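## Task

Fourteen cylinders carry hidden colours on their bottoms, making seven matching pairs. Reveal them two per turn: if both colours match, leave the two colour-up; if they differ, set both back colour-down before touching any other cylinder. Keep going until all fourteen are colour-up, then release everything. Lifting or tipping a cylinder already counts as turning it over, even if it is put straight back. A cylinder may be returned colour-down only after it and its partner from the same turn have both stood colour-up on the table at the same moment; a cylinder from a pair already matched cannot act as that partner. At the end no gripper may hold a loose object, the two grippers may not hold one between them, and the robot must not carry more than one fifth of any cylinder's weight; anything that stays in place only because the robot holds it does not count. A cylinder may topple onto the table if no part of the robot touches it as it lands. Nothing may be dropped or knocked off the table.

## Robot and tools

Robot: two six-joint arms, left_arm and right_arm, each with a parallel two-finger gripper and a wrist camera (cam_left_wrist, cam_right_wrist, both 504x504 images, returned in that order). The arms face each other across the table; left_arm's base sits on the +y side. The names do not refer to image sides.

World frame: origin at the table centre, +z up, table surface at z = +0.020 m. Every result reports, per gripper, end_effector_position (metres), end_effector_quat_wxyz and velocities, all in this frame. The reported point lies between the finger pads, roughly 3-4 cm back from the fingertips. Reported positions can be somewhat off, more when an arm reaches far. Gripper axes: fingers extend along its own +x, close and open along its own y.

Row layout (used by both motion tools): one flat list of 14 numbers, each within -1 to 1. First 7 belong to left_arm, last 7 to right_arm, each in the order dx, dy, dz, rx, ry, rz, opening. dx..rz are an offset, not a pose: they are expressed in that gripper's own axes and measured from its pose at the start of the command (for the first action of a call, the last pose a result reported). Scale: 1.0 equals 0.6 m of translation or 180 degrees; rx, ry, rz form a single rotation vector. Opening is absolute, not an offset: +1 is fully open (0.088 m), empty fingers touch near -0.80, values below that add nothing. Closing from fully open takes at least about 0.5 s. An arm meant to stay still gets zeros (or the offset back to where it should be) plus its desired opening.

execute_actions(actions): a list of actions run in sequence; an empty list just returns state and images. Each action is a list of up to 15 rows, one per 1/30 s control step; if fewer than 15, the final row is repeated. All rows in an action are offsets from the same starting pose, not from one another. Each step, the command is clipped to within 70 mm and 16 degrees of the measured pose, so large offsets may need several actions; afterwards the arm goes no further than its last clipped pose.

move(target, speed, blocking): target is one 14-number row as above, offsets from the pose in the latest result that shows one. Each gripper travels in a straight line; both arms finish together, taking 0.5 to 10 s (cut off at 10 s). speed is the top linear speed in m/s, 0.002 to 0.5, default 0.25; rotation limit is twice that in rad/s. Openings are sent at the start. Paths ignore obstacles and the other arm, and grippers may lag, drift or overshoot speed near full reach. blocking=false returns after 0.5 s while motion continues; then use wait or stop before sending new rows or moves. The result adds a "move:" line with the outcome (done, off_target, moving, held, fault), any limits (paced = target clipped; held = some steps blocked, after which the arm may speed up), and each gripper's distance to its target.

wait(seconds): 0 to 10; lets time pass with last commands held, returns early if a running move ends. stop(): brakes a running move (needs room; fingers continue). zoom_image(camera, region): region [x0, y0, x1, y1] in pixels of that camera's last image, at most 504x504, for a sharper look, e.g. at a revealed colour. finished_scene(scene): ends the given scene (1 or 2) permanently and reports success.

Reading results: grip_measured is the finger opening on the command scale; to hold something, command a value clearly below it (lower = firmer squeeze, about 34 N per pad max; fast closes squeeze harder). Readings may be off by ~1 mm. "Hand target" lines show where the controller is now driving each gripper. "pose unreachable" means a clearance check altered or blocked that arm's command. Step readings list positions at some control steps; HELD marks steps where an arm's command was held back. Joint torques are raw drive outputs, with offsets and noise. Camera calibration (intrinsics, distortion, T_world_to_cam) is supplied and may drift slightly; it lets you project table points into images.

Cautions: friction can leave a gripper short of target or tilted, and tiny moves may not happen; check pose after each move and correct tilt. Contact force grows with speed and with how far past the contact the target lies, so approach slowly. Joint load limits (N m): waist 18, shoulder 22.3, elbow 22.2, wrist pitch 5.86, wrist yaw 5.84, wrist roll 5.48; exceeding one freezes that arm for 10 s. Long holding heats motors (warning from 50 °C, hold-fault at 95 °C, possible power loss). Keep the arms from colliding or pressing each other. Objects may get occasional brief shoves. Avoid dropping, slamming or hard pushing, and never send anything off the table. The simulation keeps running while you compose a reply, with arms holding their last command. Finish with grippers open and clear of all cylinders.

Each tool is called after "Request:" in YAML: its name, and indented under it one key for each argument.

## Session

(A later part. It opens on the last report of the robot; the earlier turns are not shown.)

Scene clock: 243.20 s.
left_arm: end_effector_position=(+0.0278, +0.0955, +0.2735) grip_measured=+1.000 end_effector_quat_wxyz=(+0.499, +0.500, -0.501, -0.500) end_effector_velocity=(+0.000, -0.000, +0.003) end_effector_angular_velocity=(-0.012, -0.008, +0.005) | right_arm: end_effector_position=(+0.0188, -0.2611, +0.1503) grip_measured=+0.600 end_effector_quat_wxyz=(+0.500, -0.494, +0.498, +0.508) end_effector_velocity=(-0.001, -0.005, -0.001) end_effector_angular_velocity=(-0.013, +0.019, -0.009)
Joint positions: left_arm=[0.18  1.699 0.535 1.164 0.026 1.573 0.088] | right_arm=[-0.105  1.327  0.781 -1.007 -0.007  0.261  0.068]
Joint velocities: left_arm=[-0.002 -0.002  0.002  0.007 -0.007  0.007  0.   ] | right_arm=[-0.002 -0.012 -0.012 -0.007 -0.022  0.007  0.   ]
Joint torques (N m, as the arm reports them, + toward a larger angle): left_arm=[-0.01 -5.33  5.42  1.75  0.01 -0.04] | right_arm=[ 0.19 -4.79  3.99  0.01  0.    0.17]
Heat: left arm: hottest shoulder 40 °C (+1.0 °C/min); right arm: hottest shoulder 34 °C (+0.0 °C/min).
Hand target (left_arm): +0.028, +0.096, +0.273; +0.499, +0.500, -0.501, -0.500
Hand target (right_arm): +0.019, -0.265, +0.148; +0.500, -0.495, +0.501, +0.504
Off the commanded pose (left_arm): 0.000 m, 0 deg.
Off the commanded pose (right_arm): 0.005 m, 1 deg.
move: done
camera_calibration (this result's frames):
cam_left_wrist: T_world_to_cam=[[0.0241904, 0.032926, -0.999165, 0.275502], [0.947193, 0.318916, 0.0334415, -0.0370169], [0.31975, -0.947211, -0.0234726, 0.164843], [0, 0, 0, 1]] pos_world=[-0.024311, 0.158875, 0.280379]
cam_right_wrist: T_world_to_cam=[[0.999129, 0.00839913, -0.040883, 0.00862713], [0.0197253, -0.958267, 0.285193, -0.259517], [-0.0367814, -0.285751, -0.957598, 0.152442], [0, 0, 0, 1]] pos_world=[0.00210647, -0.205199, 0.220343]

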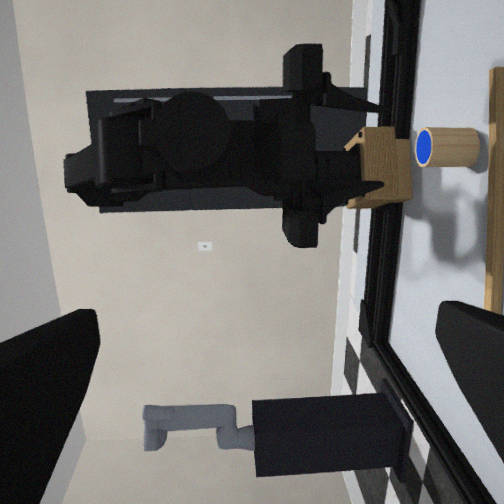

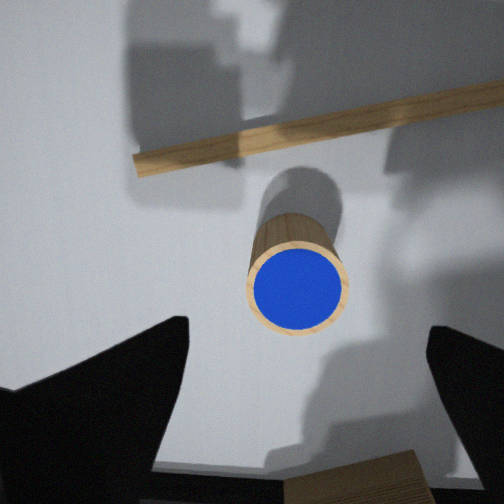

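Request:
move:
  target: [0,0,0,0,0,0,1, 0.134,0,-0.014,0,0.004,0,0.6]
  speed: 0.09

Request:
move:
  target: [0,0,0,0,0,0,1, 0,0,0,0,0,0,-0.4]

Request:
move:
  target: [0,0,0,0,0,0,1, -0.15,0,0,0,0,0,-0.4]

Request:
move:
  target: [0,0,0,0,0,0,1, -0.173,-0.013,0.36,0,-0.497,0,-0.4]
  speed: 0.4

Scene clock: 246.70 s.
left_arm: end_effector_position=(+0.0278, +0.0955, +0.2735) grip_measured=+1.000 end_effector_quat_wxyz=(+0.499, +0.500, -0.501, -0.500) end_effector_velocity=(+0.000, +0.001, -0.002) end_effector_angular_velocity=(+0.007, +0.007, +0.005) | right_arm: end_effector_position=(+0.0177, -0.2636, +0.0742) grip_measured=+0.600 end_effector_quat_wxyz=(+0.500, -0.493, +0.496, +0.510) end_effector_velocity=(-0.001, -0.006, -0.003) end_effector_angular_velocity=(-0.027, +0.015, +0.020)
Joint positions: left_arm=[0.18  1.699 0.535 1.164 0.026 1.573 0.088] | right_arm=[-0.096  1.485  0.563 -0.625 -0.007  0.266  0.068]
Joint velocities: left_arm=[-0.002 -0.002 -0.002 -0.007 -0.007 -0.007  0.   ] | right_arm=[-0.002  0.007 -0.007 -0.007 -0.022 -0.022 -0.   ]
Joint torques (N m, as the arm reports them, + toward a larger angle): left_arm=[-0.05 -5.39  5.41  1.78 -0.01 -0.04] | right_arm=[ 0.28 -3.35  3.01  0.32 -0.11  0.13]
Heat: left arm: hottest shoulder 40 °C (+1.0 °C/min); right arm: hottest shoulder 34 °C (+0.0 °C/min).
Hand target (left_arm): +0.028, +0.096, +0.274; +0.499, +0.500, -0.501, -0.500
Hand target (right_arm): +0.018, -0.269, +0.070; +0.497, -0.497, +0.502, +0.504
Off the commanded pose (left_arm): 0.000 m, 0 deg.
Off the commanded pose (right_arm): 0.006 m, 1 deg.
move: done
camera_calibration (this result's frames):
cam_left_wrist: T_world_to_cam=[[0.0241904, 0.032926, -0.999165, 0.275502], [0.947193, 0.318916, 0.0334415, -0.0370169], [0.31975, -0.947211, -0.0234726, 0.164843], [0, 0, 0, 1]] pos_world=[-0.024311, 0.158875, 0.280379]
cam_right_wrist: T_world_to_cam=[[0.999022, 0.0120732, -0.0425359, 0.00773829], [0.0235033, -0.959836, 0.279577, -0.240296], [-0.037452, -0.280303, -0.959181, 0.0802905], [0, 0, 0, 1]] pos_world=[0.000924064, -0.208232, 0.144523]

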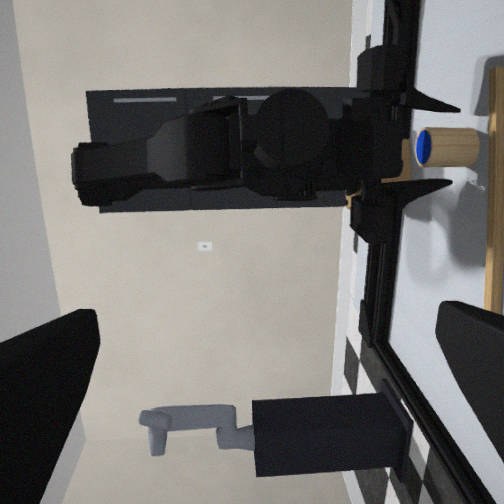

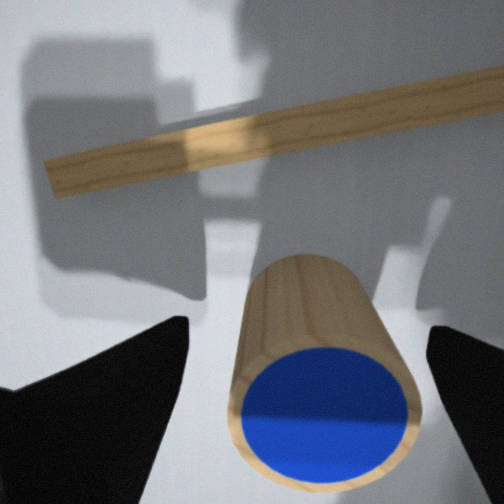

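Scene clock: 247.20 s.
left_arm: end_effector_position=(+0.0278, +0.0955, +0.2735) grip_measured=+1.000 end_effector_quat_wxyz=(+0.499, +0.500, -0.501, -0.500) end_effector_velocity=(+0.000, +0.001, -0.002) end_effector_angular_velocity=(+0.007, +0.007, +0.005) | right_arm: end_effector_position=(+0.0178, -0.2637, +0.0742) grip_measured=+0.024 end_effector_quat_wxyz=(+0.501, -0.493, +0.496, +0.510) end_effector_velocity=(-0.000, -0.001, +0.001) end_effector_angular_velocity=(-0.004, +0.007, -0.010)
Joint positions: left_arm=[0.18  1.699 0.535 1.164 0.026 1.573 0.088] | right_arm=[-0.096  1.485  0.563 -0.625 -0.006  0.266  0.04 ]
Joint velocities: left_arm=[-0.002 -0.002 -0.002 -0.007 -0.007 -0.007  0.   ] | right_arm=[-0.002 -0.002  0.002 -0.007 -0.007  0.007 -0.   ]
Joint torques (N m, as the arm reports them, + toward a larger angle): left_arm=[-0.07 -5.28  5.43  1.75  0.01 -0.03] | right_arm=[ 0.06 -4.47  4.46  0.21 -0.02 -0.02]
Heat: left arm: hottest shoulder 40 °C (+2.0 °C/min); right arm: hottest shoulder 34 °C (+0.0 °C/min).
Hand target (left_arm): +0.028, +0.096, +0.273; +0.499, +0.500, -0.501, -0.500
Hand target (right_arm): +0.018, -0.264, +0.074; +0.500, -0.493, +0.496, +0.510
Off the commanded pose (left_arm): 0.000 m, 0 deg.
Off the commanded pose (right_arm): 0.000 m, 0 deg.
move: done
camera_calibration (this result's frames):
cam_left_wrist: T_world_to_cam=[[0.0241904, 0.032926, -0.999165, 0.275502], [0.947193, 0.318916, 0.0334415, -0.0370169], [0.31975, -0.947211, -0.0234726, 0.164843], [0, 0, 0, 1]] pos_world=[-0.024311, 0.158875, 0.280379]
cam_right_wrist: T_world_to_cam=[[0.999068, 0.0124243, -0.0413332, 0.00762608], [0.0235062, -0.959811, 0.279662, -0.24035], [-0.0361974, -0.280373, -0.959208, 0.0802376], [0, 0, 0, 1]] pos_world=[0.000935117, -0.208288, 0.144496]

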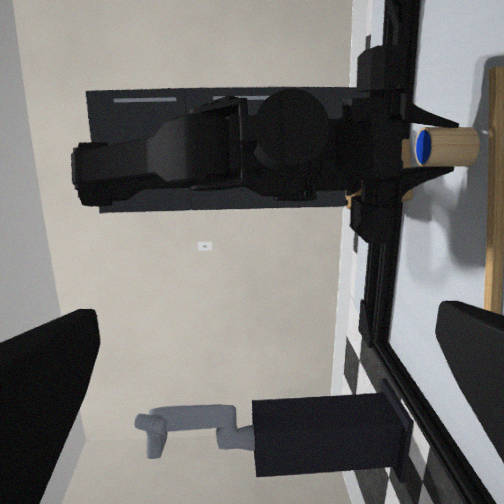

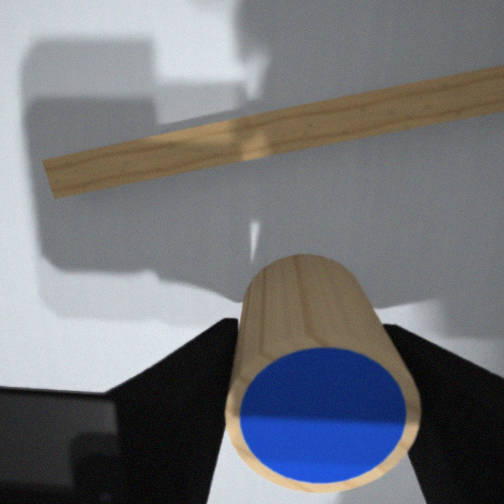

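Scene clock: 248.13 s.
left_arm: end_effector_position=(+0.0278, +0.0955, +0.2735) grip_measured=+1.000 end_effector_quat_wxyz=(+0.499, +0.500, -0.501, -0.500) end_effector_velocity=(+0.002, +0.000, -0.003) end_effector_angular_velocity=(+0.012, +0.037, +0.020) | right_arm: end_effector_position=(+0.0193, -0.2684, +0.1594) grip_measured=+0.024 end_effector_quat_wxyz=(+0.498, -0.498, +0.499, +0.505) end_effector_velocity=(+0.002, -0.002, +0.003) end_effector_angular_velocity=(-0.005, -0.009, +0.005)
Joint positions: left_arm=[0.18  1.699 0.535 1.164 0.026 1.573 0.088] | right_arm=[-0.096  1.296  0.796 -1.065 -0.006  0.266  0.04 ]
Joint velocities: left_arm=[-0.002  0.002 -0.002 -0.007 -0.022 -0.037  0.   ] | right_arm=[-0.002 -0.007  0.007 -0.022  0.007 -0.007 -0.   ]
Joint torques (N m, as the arm reports them, + toward a larger angle): left_arm=[ 0.05 -5.45  5.49  1.72 -0.01 -0.05] | right_arm=[-0.19 -4.81  7.13 -0.05  0.   -0.11]
Heat: left arm: hottest shoulder 40 °C (+2.0 °C/min); right arm: hottest shoulder 34 °C (+0.0 °C/min).
Hand target (left_arm): +0.028, +0.096, +0.273; +0.499, +0.500, -0.501, -0.500
Hand target (right_arm): +0.019, -0.265, +0.164; +0.501, -0.493, +0.496, +0.510
Off the commanded pose (left_arm): 0.000 m, 0 deg.
Off the commanded pose (right_arm): 0.005 m, 1 deg.
move: done
camera_calibration (this result's frames):
cam_left_wrist: T_world_to_cam=[[0.0241904, 0.032926, -0.999165, 0.275502], [0.947193, 0.318916, 0.0334415, -0.0370169], [0.31975, -0.947211, -0.0234726, 0.164843], [0, 0, 0, 1]] pos_world=[-0.024311, 0.158875, 0.280379]
cam_right_wrist: T_world_to_cam=[[0.999258, 0.011015, -0.0369155, 0.00866614], [0.0214482, -0.955072, 0.295597, -0.269921], [-0.032001, -0.296169, -0.954599, 0.155682], [0, 0, 0, 1]] pos_world=[0.00211159, -0.211781, 0.228722]

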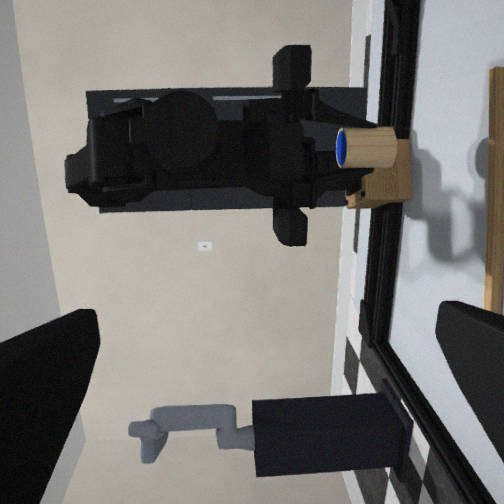

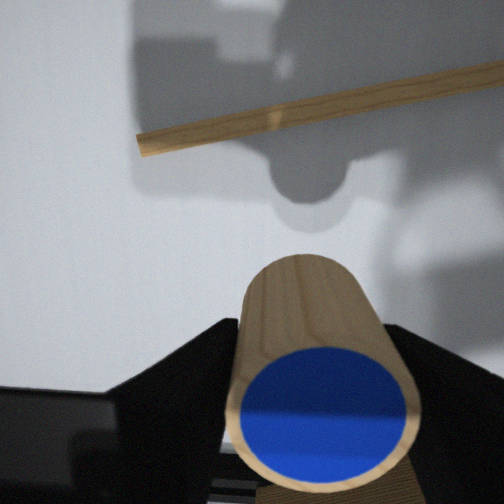

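Scene clock: 250.70 s.
left_arm: end_effector_position=(+0.0278, +0.0955, +0.2735) grip_measured=+1.000 end_effector_quat_wxyz=(+0.499, +0.500, -0.501, -0.500) end_effector_velocity=(+0.002, +0.000, -0.003) end_effector_angular_velocity=(+0.012, +0.022, +0.010) | right_arm: end_effector_position=(+0.0243, -0.0531, +0.2694) grip_measured=+0.024 end_effector_quat_wxyz=(+0.703, +0.011, +0.007, +0.712) end_effector_velocity=(+0.002, +0.001, +0.002) end_effector_angular_velocity=(+0.022, -0.003, -0.000)
Joint positions: left_arm=[0.18  1.699 0.535 1.164 0.026 1.573 0.088] | right_arm=[-0.187  1.551  0.494  1.063  0.168  0.024  0.04 ]
Joint velocities: left_arm=[ 0.002  0.002 -0.002 -0.007 -0.007 -0.022  0.   ] | right_arm=[-0.007  0.012 -0.002  0.037 -0.007 -0.007  0.   ]
Joint torques (N m, as the arm reports them, + toward a larger angle): left_arm=[-0.04 -5.47  5.37  1.74  0.01 -0.03] | right_arm=[-0.15 -4.95  4.79  2.1  -0.11 -0.22]
Heat: left arm: hottest shoulder 40 °C (+1.0 °C/min); right arm: hottest shoulder 34 °C (+0.0 °C/min).
Hand target (left_arm): +0.028, +0.096, +0.274; +0.499, +0.500, -0.501, -0.500
Hand target (right_arm): +0.025, -0.053, +0.264; +0.702, +0.004, +0.008, +0.712
Off the commanded pose (left_arm): 0.000 m, 0 deg.
Off the commanded pose (right_arm): 0.006 m, 1 deg.
move: done
camera_calibration (this result's frames):
cam_left_wrist: T_world_to_cam=[[0.0241904, 0.032926, -0.999165, 0.275502], [0.947193, 0.318916, 0.0334415, -0.0370169], [0.31975, -0.947211, -0.0234726, 0.164843], [0, 0, 0, 1]] pos_world=[-0.024311, 0.158875, 0.280379]
cam_right_wrist: T_world_to_cam=[[0.998935, 0.0418008, -0.0195284, 0.00227231], [-0.0063318, -0.295054, -0.955459, 0.275796], [-0.0457009, 0.954566, -0.294476, 0.213556], [0, 0, 0, 1]] pos_world=[0.00923609, -0.122573, 0.326443]

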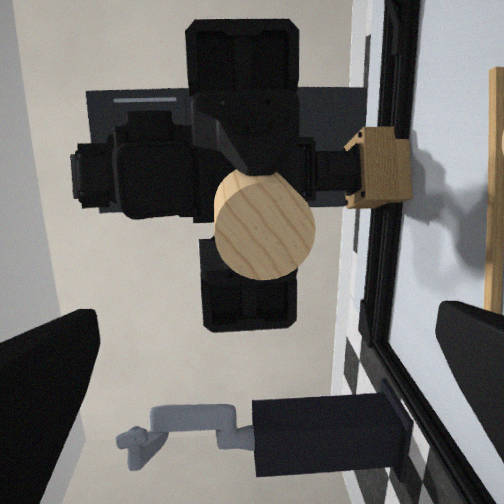

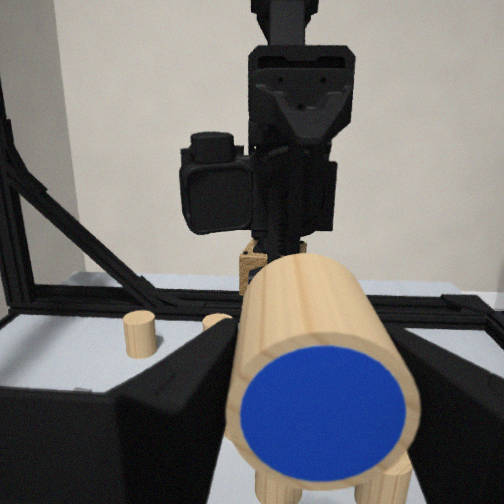

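Request:
move:
  target: [0.18,0,0.003,0,0,0,1, 0,0,0,0,0,0,-0.4]
  speed: 0.15

Request:
move:
  target: [0,0,0,0,0,0,-0.4, 0,0,0,0,0,0,-0.4]

Request:
move:
  target: [0,0,0,0,0,0,-0.4, 0,0,0,0,0,0,1]

Request:
move:
  target: [-0.175,0,0,0,0,0,-0.4, -0.05,0,0,0,0,-0.004,1]

Request:
move:
  target: [-0.135,-0.197,0.27,0,0,-0.497,-0.4, -0.063,0.04,-0.203,0,0.503,0,0.6]
  speed: 0.4

Scene clock: 256.47 s.
left_arm: end_effector_position=(+0.0268, -0.0099, +0.2739) grip_measured=+1.000 end_effector_quat_wxyz=(+0.498, +0.499, -0.502, -0.501) end_effector_velocity=(+0.000, -0.002, -0.002) end_effector_angular_velocity=(+0.007, +0.007, -0.005) | right_arm: end_effector_position=(+0.0243, -0.0531, +0.2692) grip_measured=+0.024 end_effector_quat_wxyz=(+0.702, +0.011, +0.007, +0.712) end_effector_velocity=(-0.000, -0.001, -0.002) end_effector_angular_velocity=(-0.007, -0.009, +0.005)
Joint positions: left_arm=[0.172 2.011 0.987 1.024 0.022 1.573 0.088] | right_arm=[-0.187  1.552  0.493  1.065  0.168  0.023  0.04 ]
Joint velocities: left_arm=[ 0.002  0.007  0.007 -0.007  0.007 -0.007  0.   ] | right_arm=[-0.002 -0.002 -0.002 -0.007 -0.007 -0.007 -0.   ]
Joint torques (N m, as the arm reports them, + toward a larger angle): left_arm=[-0.21 -6.8   6.96  1.6  -0.23 -0.06] | right_arm=[ 0.05 -6.06  5.47  1.73  0.01  0.  ]
Heat: left arm: hottest shoulder 39 °C (+0.0 °C/min); right arm: hottest shoulder 34 °C (+0.0 °C/min).
Hand target (left_arm): +0.026, -0.013, +0.273; +0.499, +0.500, -0.501, -0.500
Hand target (right_arm): +0.024, -0.053, +0.269; +0.702, +0.011, +0.007, +0.712
Off the commanded pose (left_arm): 0.003 m, 0 deg.
Off the commanded pose (right_arm): 0.000 m, 0 deg.
move: done
camera_calibration (this result's frames):
cam_left_wrist: T_world_to_cam=[[0.0243303, 0.0320713, -0.999189, 0.279381], [0.948402, 0.315325, 0.0332147, -0.00244477], [0.316135, -0.948442, -0.0227446, 0.0651841], [0, 0, 0, 1]] pos_world=[-0.0250858, 0.0536341, 0.280719]
cam_right_wrist: T_world_to_cam=[[0.998927, 0.0421798, -0.019145, 0.00224472], [-0.00585338, -0.295052, -0.955463, 0.275545], [-0.04595, 0.95455, -0.294488, 0.213467], [0, 0, 0, 1]] pos_world=[0.00917936, -0.122559, 0.32618]

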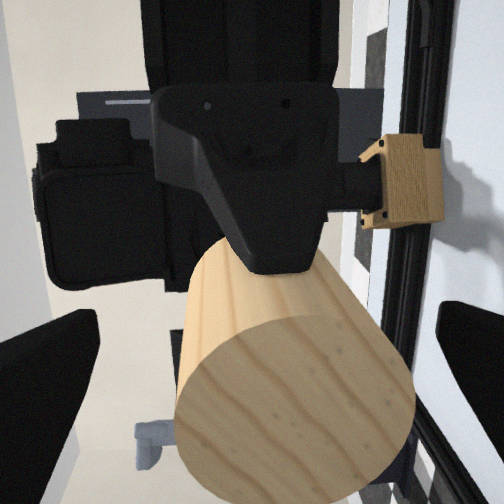

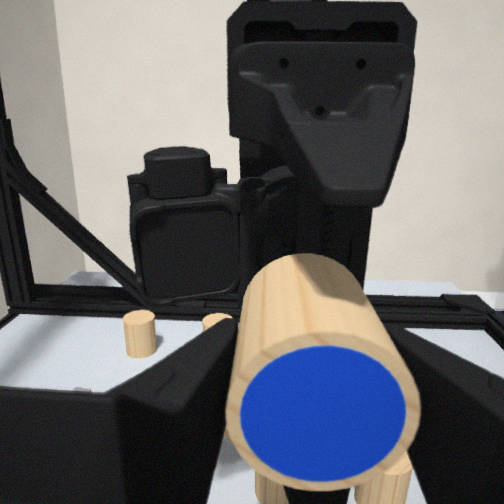

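Scene clock: 256.97 s.
left_arm: end_effector_position=(+0.0268, -0.0099, +0.2738) grip_measured=+0.047 end_effector_quat_wxyz=(+0.498, +0.499, -0.502, -0.501) end_effector_velocity=(+0.002, -0.000, +0.004) end_effector_angular_velocity=(-0.012, +0.007, +0.010) | right_arm: end_effector_position=(+0.0243, -0.0531, +0.2691) grip_measured=+0.024 end_effector_quat_wxyz=(+0.702, +0.010, +0.007, +0.712) end_effector_velocity=(-0.000, -0.001, -0.002) end_effector_angular_velocity=(-0.007, -0.009, +0.005)
Joint positions: left_arm=[0.172 2.011 0.987 1.024 0.022 1.573 0.041] | right_arm=[-0.187  1.552  0.493  1.065  0.168  0.023  0.04 ]
Joint velocities: left_arm=[ 0.002 -0.002  0.002  0.007 -0.007 -0.007 -0.   ] | right_arm=[-0.002 -0.002 -0.002 -0.007 -0.007 -0.007 -0.   ]
Joint torques (N m, as the arm reports them, + toward a larger angle): left_arm=[-0.04 -7.82  5.96  1.75  0.01 -0.04] | right_arm=[ 0.11 -5.88  5.45  1.86  0.   -0.01]
Heat: left arm: hottest shoulder 39 °C (+0.0 °C/min); right arm: hottest shoulder 34 °C (+0.0 °C/min).
Hand target (left_arm): +0.027, -0.010, +0.274; +0.498, +0.499, -0.502, -0.501
Hand target (right_arm): +0.024, -0.053, +0.269; +0.702, +0.010, +0.007, +0.712
Off the commanded pose (left_arm): 0.000 m, 0 deg.
Off the commanded pose (right_arm): 0.000 m, 0 deg.
move: done
camera_calibration (this result's frames):
cam_left_wrist: T_world_to_cam=[[0.0243243, 0.0324524, -0.999177, 0.279299], [0.948402, 0.315313, 0.0333293, -0.00247352], [0.316135, -0.948433, -0.0231082, 0.0652819], [0, 0, 0, 1]] pos_world=[-0.0250857, 0.0536315, 0.28066]
cam_right_wrist: T_world_to_cam=[[0.998928, 0.0421726, -0.0190922, 0.00222859], [-0.00578776, -0.29541, -0.955353, 0.275416], [-0.0459298, 0.954439, -0.294849, 0.213533], [0, 0, 0, 1]] pos_world=[0.00917536, -0.122537, 0.326122]

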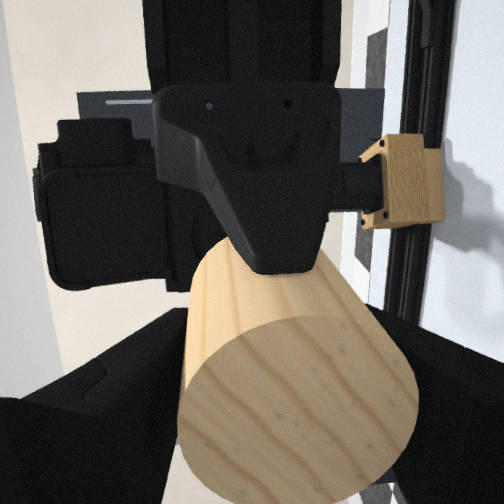

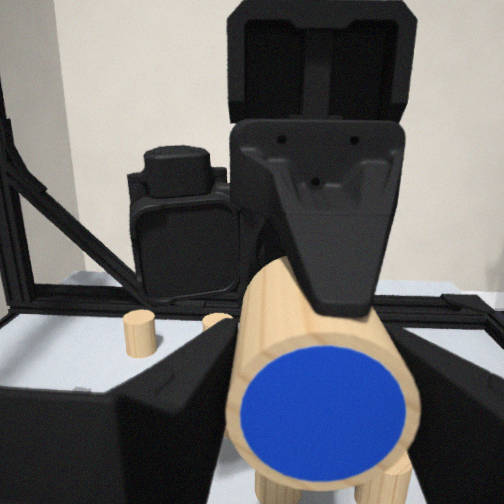

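Scene clock: 257.67 s.
left_arm: end_effector_position=(+0.0268, -0.0099, +0.2737) grip_measured=+0.046 end_effector_quat_wxyz=(+0.498, +0.499, -0.502, -0.501) end_effector_velocity=(-0.000, +0.001, -0.005) end_effector_angular_velocity=(+0.022, +0.008, +0.005) | right_arm: end_effector_position=(+0.0243, -0.0531, +0.2691) grip_measured=+1.000 end_effector_quat_wxyz=(+0.702, +0.010, +0.007, +0.712) end_effector_velocity=(-0.000, -0.001, -0.002) end_effector_angular_velocity=(-0.007, -0.009, +0.005)
Joint positions: left_arm=[0.172 2.011 0.987 1.023 0.022 1.573 0.041] | right_arm=[-0.187  1.552  0.493  1.065  0.168  0.023  0.088]
Joint velocities: left_arm=[-0.002 -0.002 -0.002 -0.022 -0.007 -0.007 -0.   ] | right_arm=[-0.002 -0.002 -0.002 -0.007 -0.007 -0.007  0.   ]
Joint torques (N m, as the arm reports them, + toward a larger angle): left_arm=[-0.07 -7.85  5.84  1.78  0.01 -0.03] | right_arm=[ 0.01 -5.94  5.47  1.84  0.01 -0.01]
Heat: left arm: hottest shoulder 39 °C (+0.0 °C/min); right arm: hottest shoulder 34 °C (+0.0 °C/min).
Hand target (left_arm): +0.027, -0.010, +0.274; +0.498, +0.499, -0.502, -0.501
Hand target (right_arm): +0.024, -0.053, +0.269; +0.702, +0.010, +0.007, +0.712
Off the commanded pose (left_arm): 0.000 m, 0 deg.
Off the commanded pose (right_arm): 0.000 m, 0 deg.
move: done
camera_calibration (this result's frames):
cam_left_wrist: T_world_to_cam=[[0.0243184, 0.0328335, -0.999165, 0.279216], [0.948403, 0.3153, 0.0334439, -0.00250226], [0.316135, -0.948424, -0.0234718, 0.0653796], [0, 0, 0, 1]] pos_world=[-0.0250857, 0.0536289, 0.280601]
cam_right_wrist: T_world_to_cam=[[0.998928, 0.0421726, -0.0190922, 0.00222859], [-0.00578776, -0.29541, -0.955353, 0.275416], [-0.0459298, 0.954439, -0.294849, 0.213533], [0, 0, 0, 1]] pos_world=[0.00917536, -0.122537, 0.326122]

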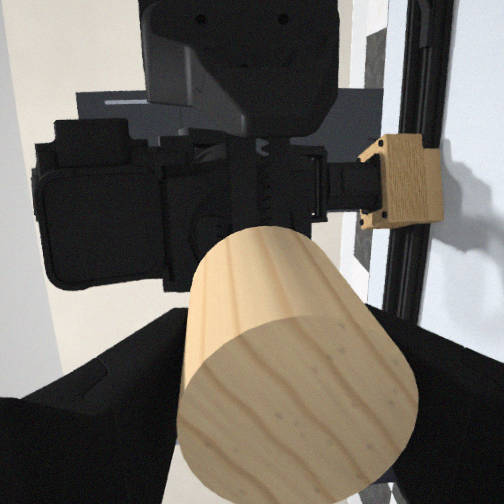

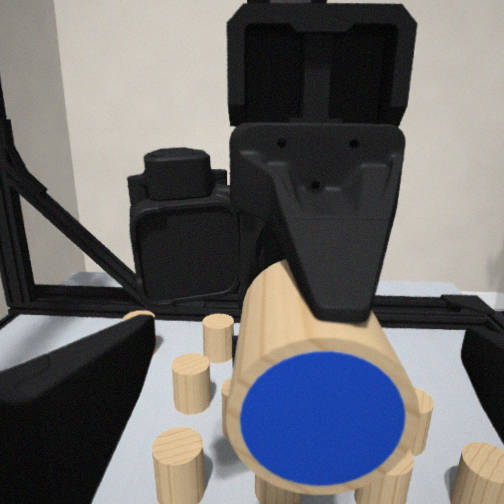

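Scene clock: 258.67 s.
left_arm: end_effector_position=(+0.0266, +0.0932, +0.2696) grip_measured=+0.045 end_effector_quat_wxyz=(+0.495, +0.503, -0.498, -0.504) end_effector_velocity=(+0.002, +0.002, +0.001) end_effector_angular_velocity=(+0.002, +0.007, +0.010) | right_arm: end_effector_position=(+0.0247, -0.0798, +0.2719) grip_measured=+1.000 end_effector_quat_wxyz=(+0.707, +0.014, +0.005, +0.707) end_effector_velocity=(-0.002, -0.001, +0.000) end_effector_angular_velocity=(-0.002, +0.007, +0.010)
Joint positions: left_arm=[0.176 1.711 0.543 1.155 0.022 1.573 0.041] | right_arm=[-0.16   1.441  0.401  1.053  0.207  0.023  0.088]
Joint velocities: left_arm=[ 0.002 -0.012 -0.007 -0.007 -0.007 -0.007 -0.   ] | right_arm=[ 0.002 -0.007 -0.002 -0.007 -0.007  0.007  0.   ]
Joint torques (N m, as the arm reports them, + toward a larger angle): left_arm=[ 0.32 -6.59  5.02  2.11  0.18 -0.04] | right_arm=[ 0.37 -5.98  3.83  1.6   0.14  0.01]
Heat: left arm: hottest shoulder 40 °C (+0.0 °C/min); right arm: hottest shoulder 34 °C (+0.0 °C/min).
Hand target (left_arm): +0.027, +0.095, +0.274; +0.498, +0.499, -0.502, -0.501
Hand target (right_arm): +0.025, -0.083, +0.269; +0.707, +0.011, +0.007, +0.707
Off the commanded pose (left_arm): 0.005 m, 1 deg.
Off the commanded pose (right_arm): 0.004 m, 0 deg.
move: done
camera_calibration (this result's frames):
cam_left_wrist: T_world_to_cam=[[0.023959, 0.0458707, -0.99866, 0.270376], [0.947323, 0.318095, 0.0373382, -0.0360147], [0.319382, -0.946948, -0.0358332, 0.166213], [0, 0, 0, 1]] pos_world=[-0.0254459, 0.156449, 0.277315]
cam_right_wrist: T_world_to_cam=[[0.999331, 0.0301323, -0.0207183, 0.00246437], [-0.0111736, -0.287858, -0.957608, 0.271598], [-0.0348189, 0.957199, -0.287329, 0.237784], [0, 0, 0, 1]] pos_world=[0.00885139, -0.149499, 0.328458]

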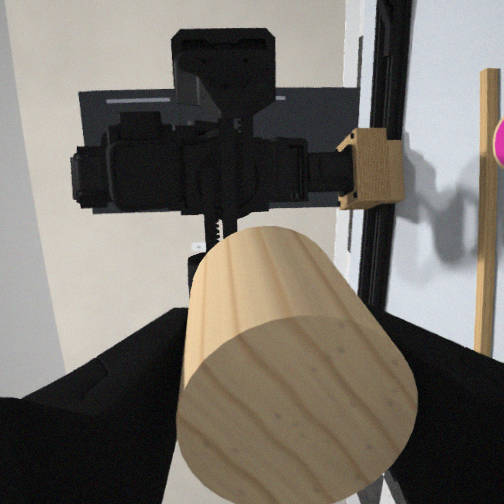

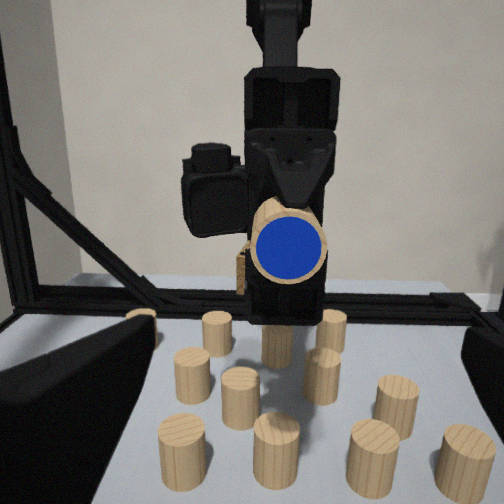

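Scene clock: 261.17 s.
left_arm: end_effector_position=(-0.1330, +0.1761, +0.1519) grip_measured=+0.043 end_effector_quat_wxyz=(+0.000, +0.707, +0.002, -0.707) end_effector_velocity=(-0.003, +0.003, +0.003) end_effector_angular_velocity=(+0.029, +0.011, +0.005) | right_arm: end_effector_position=(-0.0015, -0.1178, +0.1519) grip_measured=+0.600 end_effector_quat_wxyz=(+0.500, -0.492, +0.501, +0.506) end_effector_velocity=(+0.001, +0.000, +0.002) end_effector_angular_velocity=(-0.014, +0.005, -0.015)
Joint positions: left_arm=[-0.266  2.033  1.472 -1.012  0.002  1.145  0.041] | right_arm=[-0.158  1.875  1.353 -1.034 -0.012  0.213  0.068]
Joint velocities: left_arm=[-0.002  0.007  0.022 -0.037  0.022 -0.007  0.001] | right_arm=[-0.007  0.007  0.017 -0.022 -0.007  0.007 -0.   ]
Joint torques (N m, as the arm reports them, + toward a larger angle): left_arm=[-0.24 -6.91  6.86 -0.01  0.24 -0.08] | right_arm=[-0.17 -6.75  6.78 -0.03 -0.13 -0.01]
Heat: left arm: hottest shoulder 39 °C (-1.0 °C/min); right arm: hottest shoulder 34 °C (+1.0 °C/min).
Hand target (left_arm): -0.136, +0.175, +0.152; -0.001, +0.705, +0.004, -0.709
Hand target (right_arm): -0.002, -0.116, +0.150; +0.498, -0.493, +0.505, +0.504
Off the commanded pose (left_arm): 0.002 m, 0 deg.
Off the commanded pose (right_arm): 0.003 m, 1 deg.
move: done
camera_calibration (this result's frames):
cam_left_wrist: T_world_to_cam=[[0.0184872, 0.999222, 0.0348251, -0.172724], [0.946923, -0.0286786, 0.320179, 0.111278], [0.320929, 0.0270575, -0.946717, 0.258498], [0, 0, 0, 1]] pos_world=[-0.185138, 0.168786, 0.215111]
cam_right_wrist: T_world_to_cam=[[0.99901, 0.00262432, -0.0444193, 0.0276758], [0.0153254, -0.957475, 0.288108, -0.122613], [-0.0417743, -0.288503, -0.956567, 0.193609], [0, 0, 0, 1]] pos_world=[-0.0176814, -0.0616152, 0.221755]

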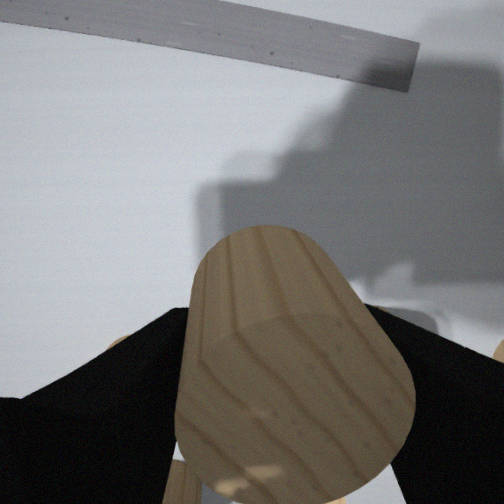

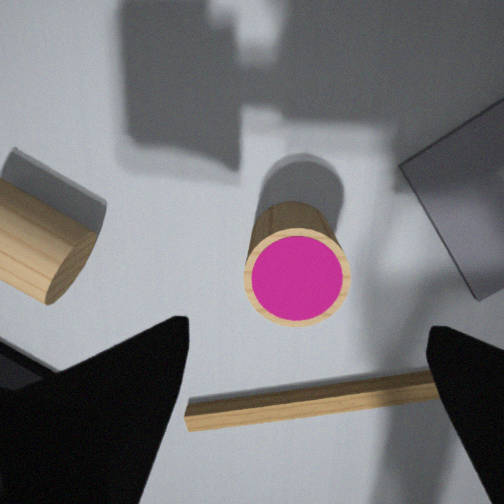

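Request:
move:
  target: [0.141,0,0,0,0,0,-0.4, 0.134,0,-0.007,0,0.004,0,0.6]
  speed: 0.08

Request:
move:
  target: [0,0,0,0,0,0,0.4, 0,0,0,0,0,0,-0.4]

Request:
move:
  target: [-0.15,0,0,0,0,0,0.4, -0.15,0,0,0,0,0,-0.4]

Request:
move:
  target: [-0.188,0.12,-0.267,0,0,0.503,1, -0.165,-0.048,0.113,0,-0.497,0,-0.4]
  speed: 0.4

Scene clock: 265.07 s.
left_arm: end_effector_position=(-0.1335, +0.1751, +0.0720) grip_measured=+0.038 end_effector_quat_wxyz=(+0.003, +0.705, -0.000, -0.709) end_effector_velocity=(-0.002, +0.001, +0.001) end_effector_angular_velocity=(+0.005, +0.006, +0.019) | right_arm: end_effector_position=(-0.0026, -0.1160, +0.0789) grip_measured=+0.600 end_effector_quat_wxyz=(+0.501, -0.489, +0.499, +0.510) end_effector_velocity=(+0.000, -0.002, +0.000) end_effector_angular_velocity=(-0.009, +0.005, +0.005)
Joint positions: left_arm=[-0.266  2.165  1.328 -0.728  0.003  1.145  0.041] | right_arm=[-0.156  1.986  1.191 -0.749 -0.013  0.213  0.068]
Joint velocities: left_arm=[-0.002 -0.002  0.002 -0.007  0.007 -0.022 -0.   ] | right_arm=[-0.002 -0.002 -0.002 -0.007 -0.007 -0.007 -0.   ]
Joint torques (N m, as the arm reports them, + toward a larger angle): left_arm=[ 0.05 -6.95  4.51  0.71  0.02  0.04] | right_arm=[ 0.34 -7.3   3.51  0.29 -0.08  0.11]
Heat: left arm: hottest shoulder 40 °C (-1.0 °C/min); right arm: hottest shoulder 34 °C (+0.0 °C/min).
Hand target (left_arm): -0.132, +0.177, +0.067; +0.000, +0.707, +0.002, -0.707
Hand target (right_arm): -0.003, -0.121, +0.072; +0.497, -0.495, +0.504, +0.503
Off the commanded pose (left_arm): 0.005 m, 0 deg.
Off the commanded pose (right_arm): 0.009 m, 1 deg.
move: off_target (right_arm)
camera_calibration (this result's frames):
cam_left_wrist: T_world_to_cam=[[0.0182322, 0.999448, 0.0277649, -0.168536], [0.948201, -0.0260925, 0.316597, 0.137311], [0.317147, 0.0205544, -0.948154, 0.18388], [0, 0, 0, 1]] pos_world=[-0.185442, 0.168246, 0.135553]
cam_right_wrist: T_world_to_cam=[[0.998879, 0.00502888, -0.047065, 0.026022], [0.0179233, -0.960482, 0.277766, -0.0994085], [-0.0438082, -0.278298, -0.959495, 0.125629], [0, 0, 0, 1]] pos_world=[-0.0187075, -0.0606485, 0.149377]

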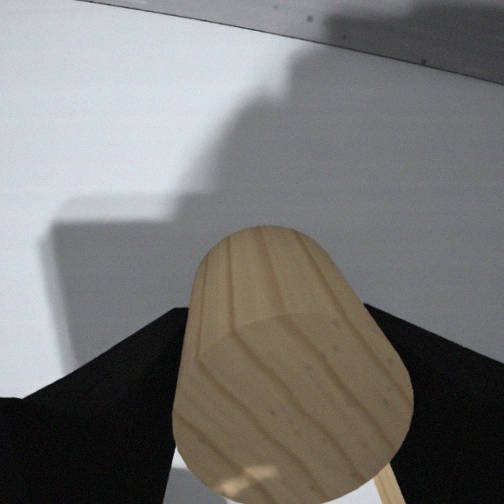

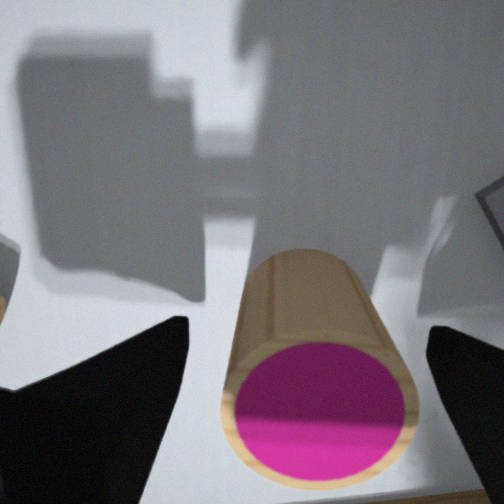

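Scene clock: 265.73 s.
left_arm: end_effector_position=(-0.1335, +0.1751, +0.0720) grip_measured=+0.399 end_effector_quat_wxyz=(+0.003, +0.705, -0.000, -0.709) end_effector_velocity=(+0.005, +0.005, -0.001) end_effector_angular_velocity=(+0.015, -0.031, -0.010) | right_arm: end_effector_position=(-0.0024, -0.1163, +0.0788) grip_measured=+0.025 end_effector_quat_wxyz=(+0.502, -0.490, +0.499, +0.509) end_effector_velocity=(+0.000, -0.002, +0.000) end_effector_angular_velocity=(-0.008, +0.005, +0.020)
Joint positions: left_arm=[-0.266  2.165  1.328 -0.728  0.003  1.145  0.059] | right_arm=[-0.156  1.986  1.191 -0.751 -0.012  0.213  0.04 ]
Joint velocities: left_arm=[-0.002 -0.002 -0.007 -0.022 -0.022  0.007  0.001] | right_arm=[-0.002 -0.002 -0.002 -0.007 -0.007 -0.022 -0.   ]
Joint torques (N m, as the arm reports them, + toward a larger angle): left_arm=[ 0.   -7.93  5.11  0.21  0.04  0.  ] | right_arm=[ 0.06 -8.67  4.87  0.23 -0.05 -0.01]
Heat: left arm: hottest shoulder 40 °C (-1.0 °C/min); right arm: hottest shoulder 34 °C (+0.0 °C/min).
Hand target (left_arm): -0.134, +0.175, +0.072; +0.003, +0.705, -0.000, -0.709
Hand target (right_arm): -0.003, -0.116, +0.079; +0.501, -0.489, +0.499, +0.510
Off the commanded pose (left_arm): 0.000 m, 0 deg.
Off the commanded pose (right_arm): 0.000 m, 0 deg.
move: done
camera_calibration (this result's frames):
cam_left_wrist: T_world_to_cam=[[0.0182322, 0.999448, 0.0277649, -0.168536], [0.948201, -0.0260925, 0.316597, 0.137311], [0.317147, 0.0205544, -0.948154, 0.18388], [0, 0, 0, 1]] pos_world=[-0.185442, 0.168246, 0.135553]
cam_right_wrist: T_world_to_cam=[[0.998944, 0.00457719, -0.0457203, 0.0256437], [0.0171528, -0.960243, 0.278639, -0.0996525], [-0.0426272, -0.279129, -0.959307, 0.125464], [0, 0, 0, 1]] pos_world=[-0.0185591, -0.0607873, 0.149298]

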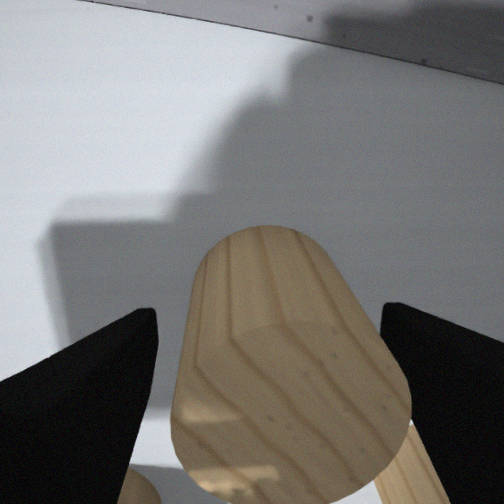

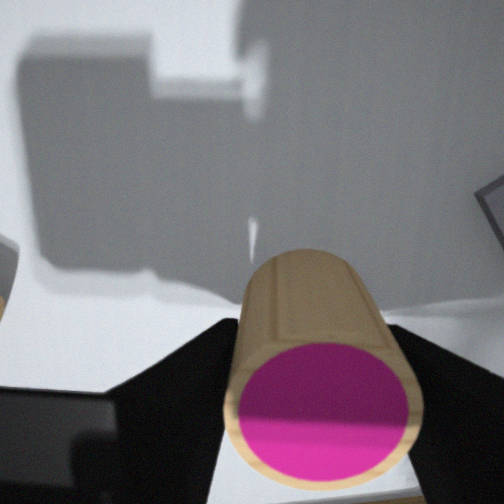

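Scene clock: 266.63 s.
left_arm: end_effector_position=(-0.1324, +0.1776, +0.1563) grip_measured=+0.400 end_effector_quat_wxyz=(-0.002, +0.707, +0.004, -0.707) end_effector_velocity=(+0.001, +0.002, +0.000) end_effector_angular_velocity=(+0.004, -0.010, +0.019) | right_arm: end_effector_position=(-0.0013, -0.1210, +0.1638) grip_measured=+0.025 end_effector_quat_wxyz=(+0.499, -0.494, +0.502, +0.505) end_effector_velocity=(+0.001, +0.001, +0.003) end_effector_angular_velocity=(+0.001, +0.008, -0.015)
Joint positions: left_arm=[-0.266  2.027  1.482 -1.035  0.003  1.145  0.059] | right_arm=[-0.157  1.855  1.376 -1.081 -0.012  0.213  0.04 ]
Joint velocities: left_arm=[-0.002 -0.002 -0.002 -0.007 -0.007 -0.022 -0.   ] | right_arm=[-0.007 -0.002  0.007 -0.007 -0.007  0.007 -0.   ]
Joint torques (N m, as the arm reports them, + toward a larger angle): left_arm=[-0.12 -8.55  6.86 -0.01  0.07 -0.02] | right_arm=[-0.2  -8.94  6.99 -0.04  0.   -0.11]
Heat: left arm: hottest shoulder 40 °C (-1.0 °C/min); right arm: hottest shoulder 35 °C (+1.0 °C/min).
Hand target (left_arm): -0.134, +0.175, +0.162; +0.003, +0.705, -0.000, -0.709
Hand target (right_arm): -0.001, -0.118, +0.169; +0.502, -0.490, +0.499, +0.510
Off the commanded pose (left_arm): 0.006 m, 1 deg.
Off the commanded pose (right_arm): 0.006 m, 1 deg.
move: done
camera_calibration (this result's frames):
cam_left_wrist: T_world_to_cam=[[0.0180275, 0.998993, 0.0410827, -0.175352], [0.946303, -0.0303128, 0.321858, 0.109341], [0.322779, 0.0330744, -0.945896, 0.261531], [0, 0, 0, 1]] pos_world=[-0.184725, 0.16984, 0.219392]
cam_right_wrist: T_world_to_cam=[[0.999077, 0.00358522, -0.0428132, 0.027806], [0.015941, -0.956312, 0.291912, -0.129572], [-0.0398962, -0.292325, -0.955486, 0.203467], [0, 0, 0, 1]] pos_world=[-0.0175972, -0.0645323, 0.233424]

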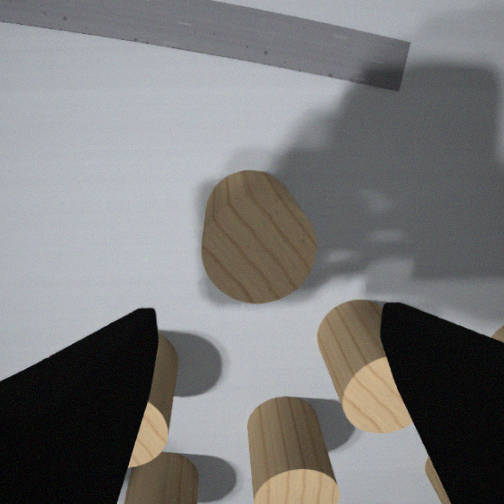

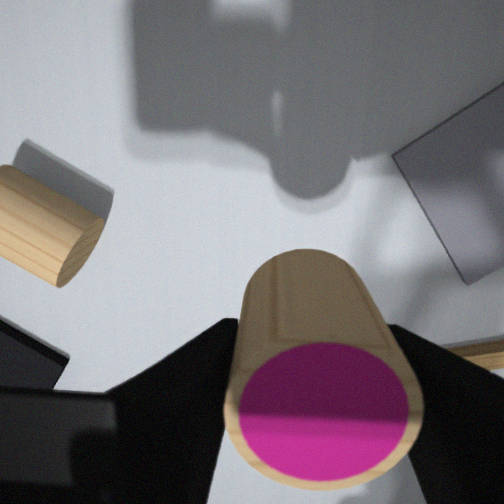

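Scene clock: 269.23 s.
left_arm: end_effector_position=(+0.0268, +0.1047, +0.2752) grip_measured=+1.000 end_effector_quat_wxyz=(+0.501, +0.498, -0.505, -0.495) end_effector_velocity=(-0.002, +0.000, -0.002) end_effector_angular_velocity=(+0.002, +0.007, -0.010) | right_arm: end_effector_position=(+0.0278, -0.0531, +0.2706) grip_measured=+0.025 end_effector_quat_wxyz=(+0.705, +0.017, +0.006, +0.709) end_effector_velocity=(-0.000, +0.000, +0.001) end_effector_angular_velocity=(+0.012, -0.006, +0.015)
Joint positions: left_arm=[0.176 1.674 0.497 1.19  0.019 1.578 0.088] | right_arm=[-0.196  1.553  0.491  1.078  0.167  0.029  0.04 ]
Joint velocities: left_arm=[-0.002  0.007 -0.002  0.007  0.007 -0.007  0.   ] | right_arm=[-0.007  0.007 -0.002  0.022 -0.022 -0.007 -0.   ]
Joint torques (N m, as the arm reports them, + toward a larger angle): left_arm=[ 0.13 -4.37  4.63  2.01  0.22  0.04] | right_arm=[-0.25 -4.95  4.12  2.12 -0.11 -0.13]
Heat: left arm: hottest shoulder 40 °C (-1.0 °C/min); right arm: hottest shoulder 35 °C (+1.0 °C/min).
Hand target (left_arm): +0.027, +0.106, +0.271; +0.498, +0.500, -0.505, -0.498
Hand target (right_arm): +0.029, -0.054, +0.263; +0.705, +0.007, +0.008, +0.709
Off the commanded pose (left_arm): 0.007 m, 1 deg.
Off the commanded pose (right_arm): 0.008 m, 1 deg.
move: done
camera_calibration (this result's frames):
cam_left_wrist: T_world_to_cam=[[0.0285781, 0.0196314, -0.999399, 0.278288], [0.946426, 0.321191, 0.0333726, -0.039231], [0.321653, -0.946811, -0.00940061, 0.16998], [0, 0, 0, 1]] pos_world=[-0.0254983, 0.168076, 0.281028]
cam_right_wrist: T_world_to_cam=[[0.999064, 0.0344475, -0.0261637, 0.000179859], [-0.0152286, -0.286032, -0.958099, 0.278421], [-0.0404878, 0.957601, -0.28524, 0.211598], [0, 0, 0, 1]] pos_world=[0.0126274, -0.122995, 0.327116]

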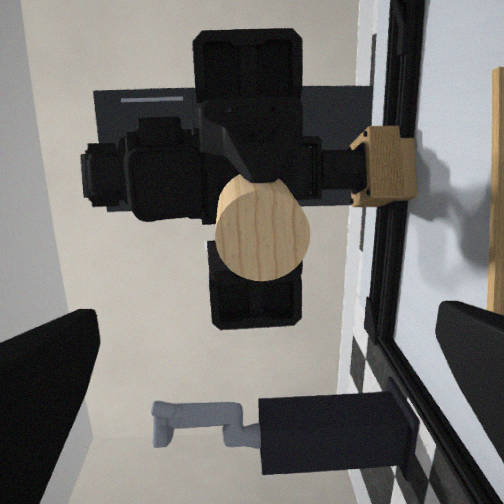

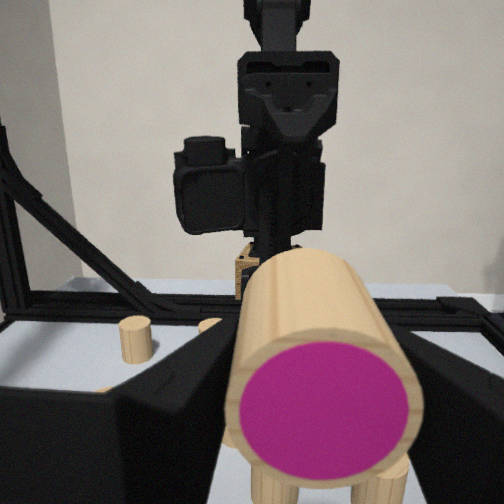

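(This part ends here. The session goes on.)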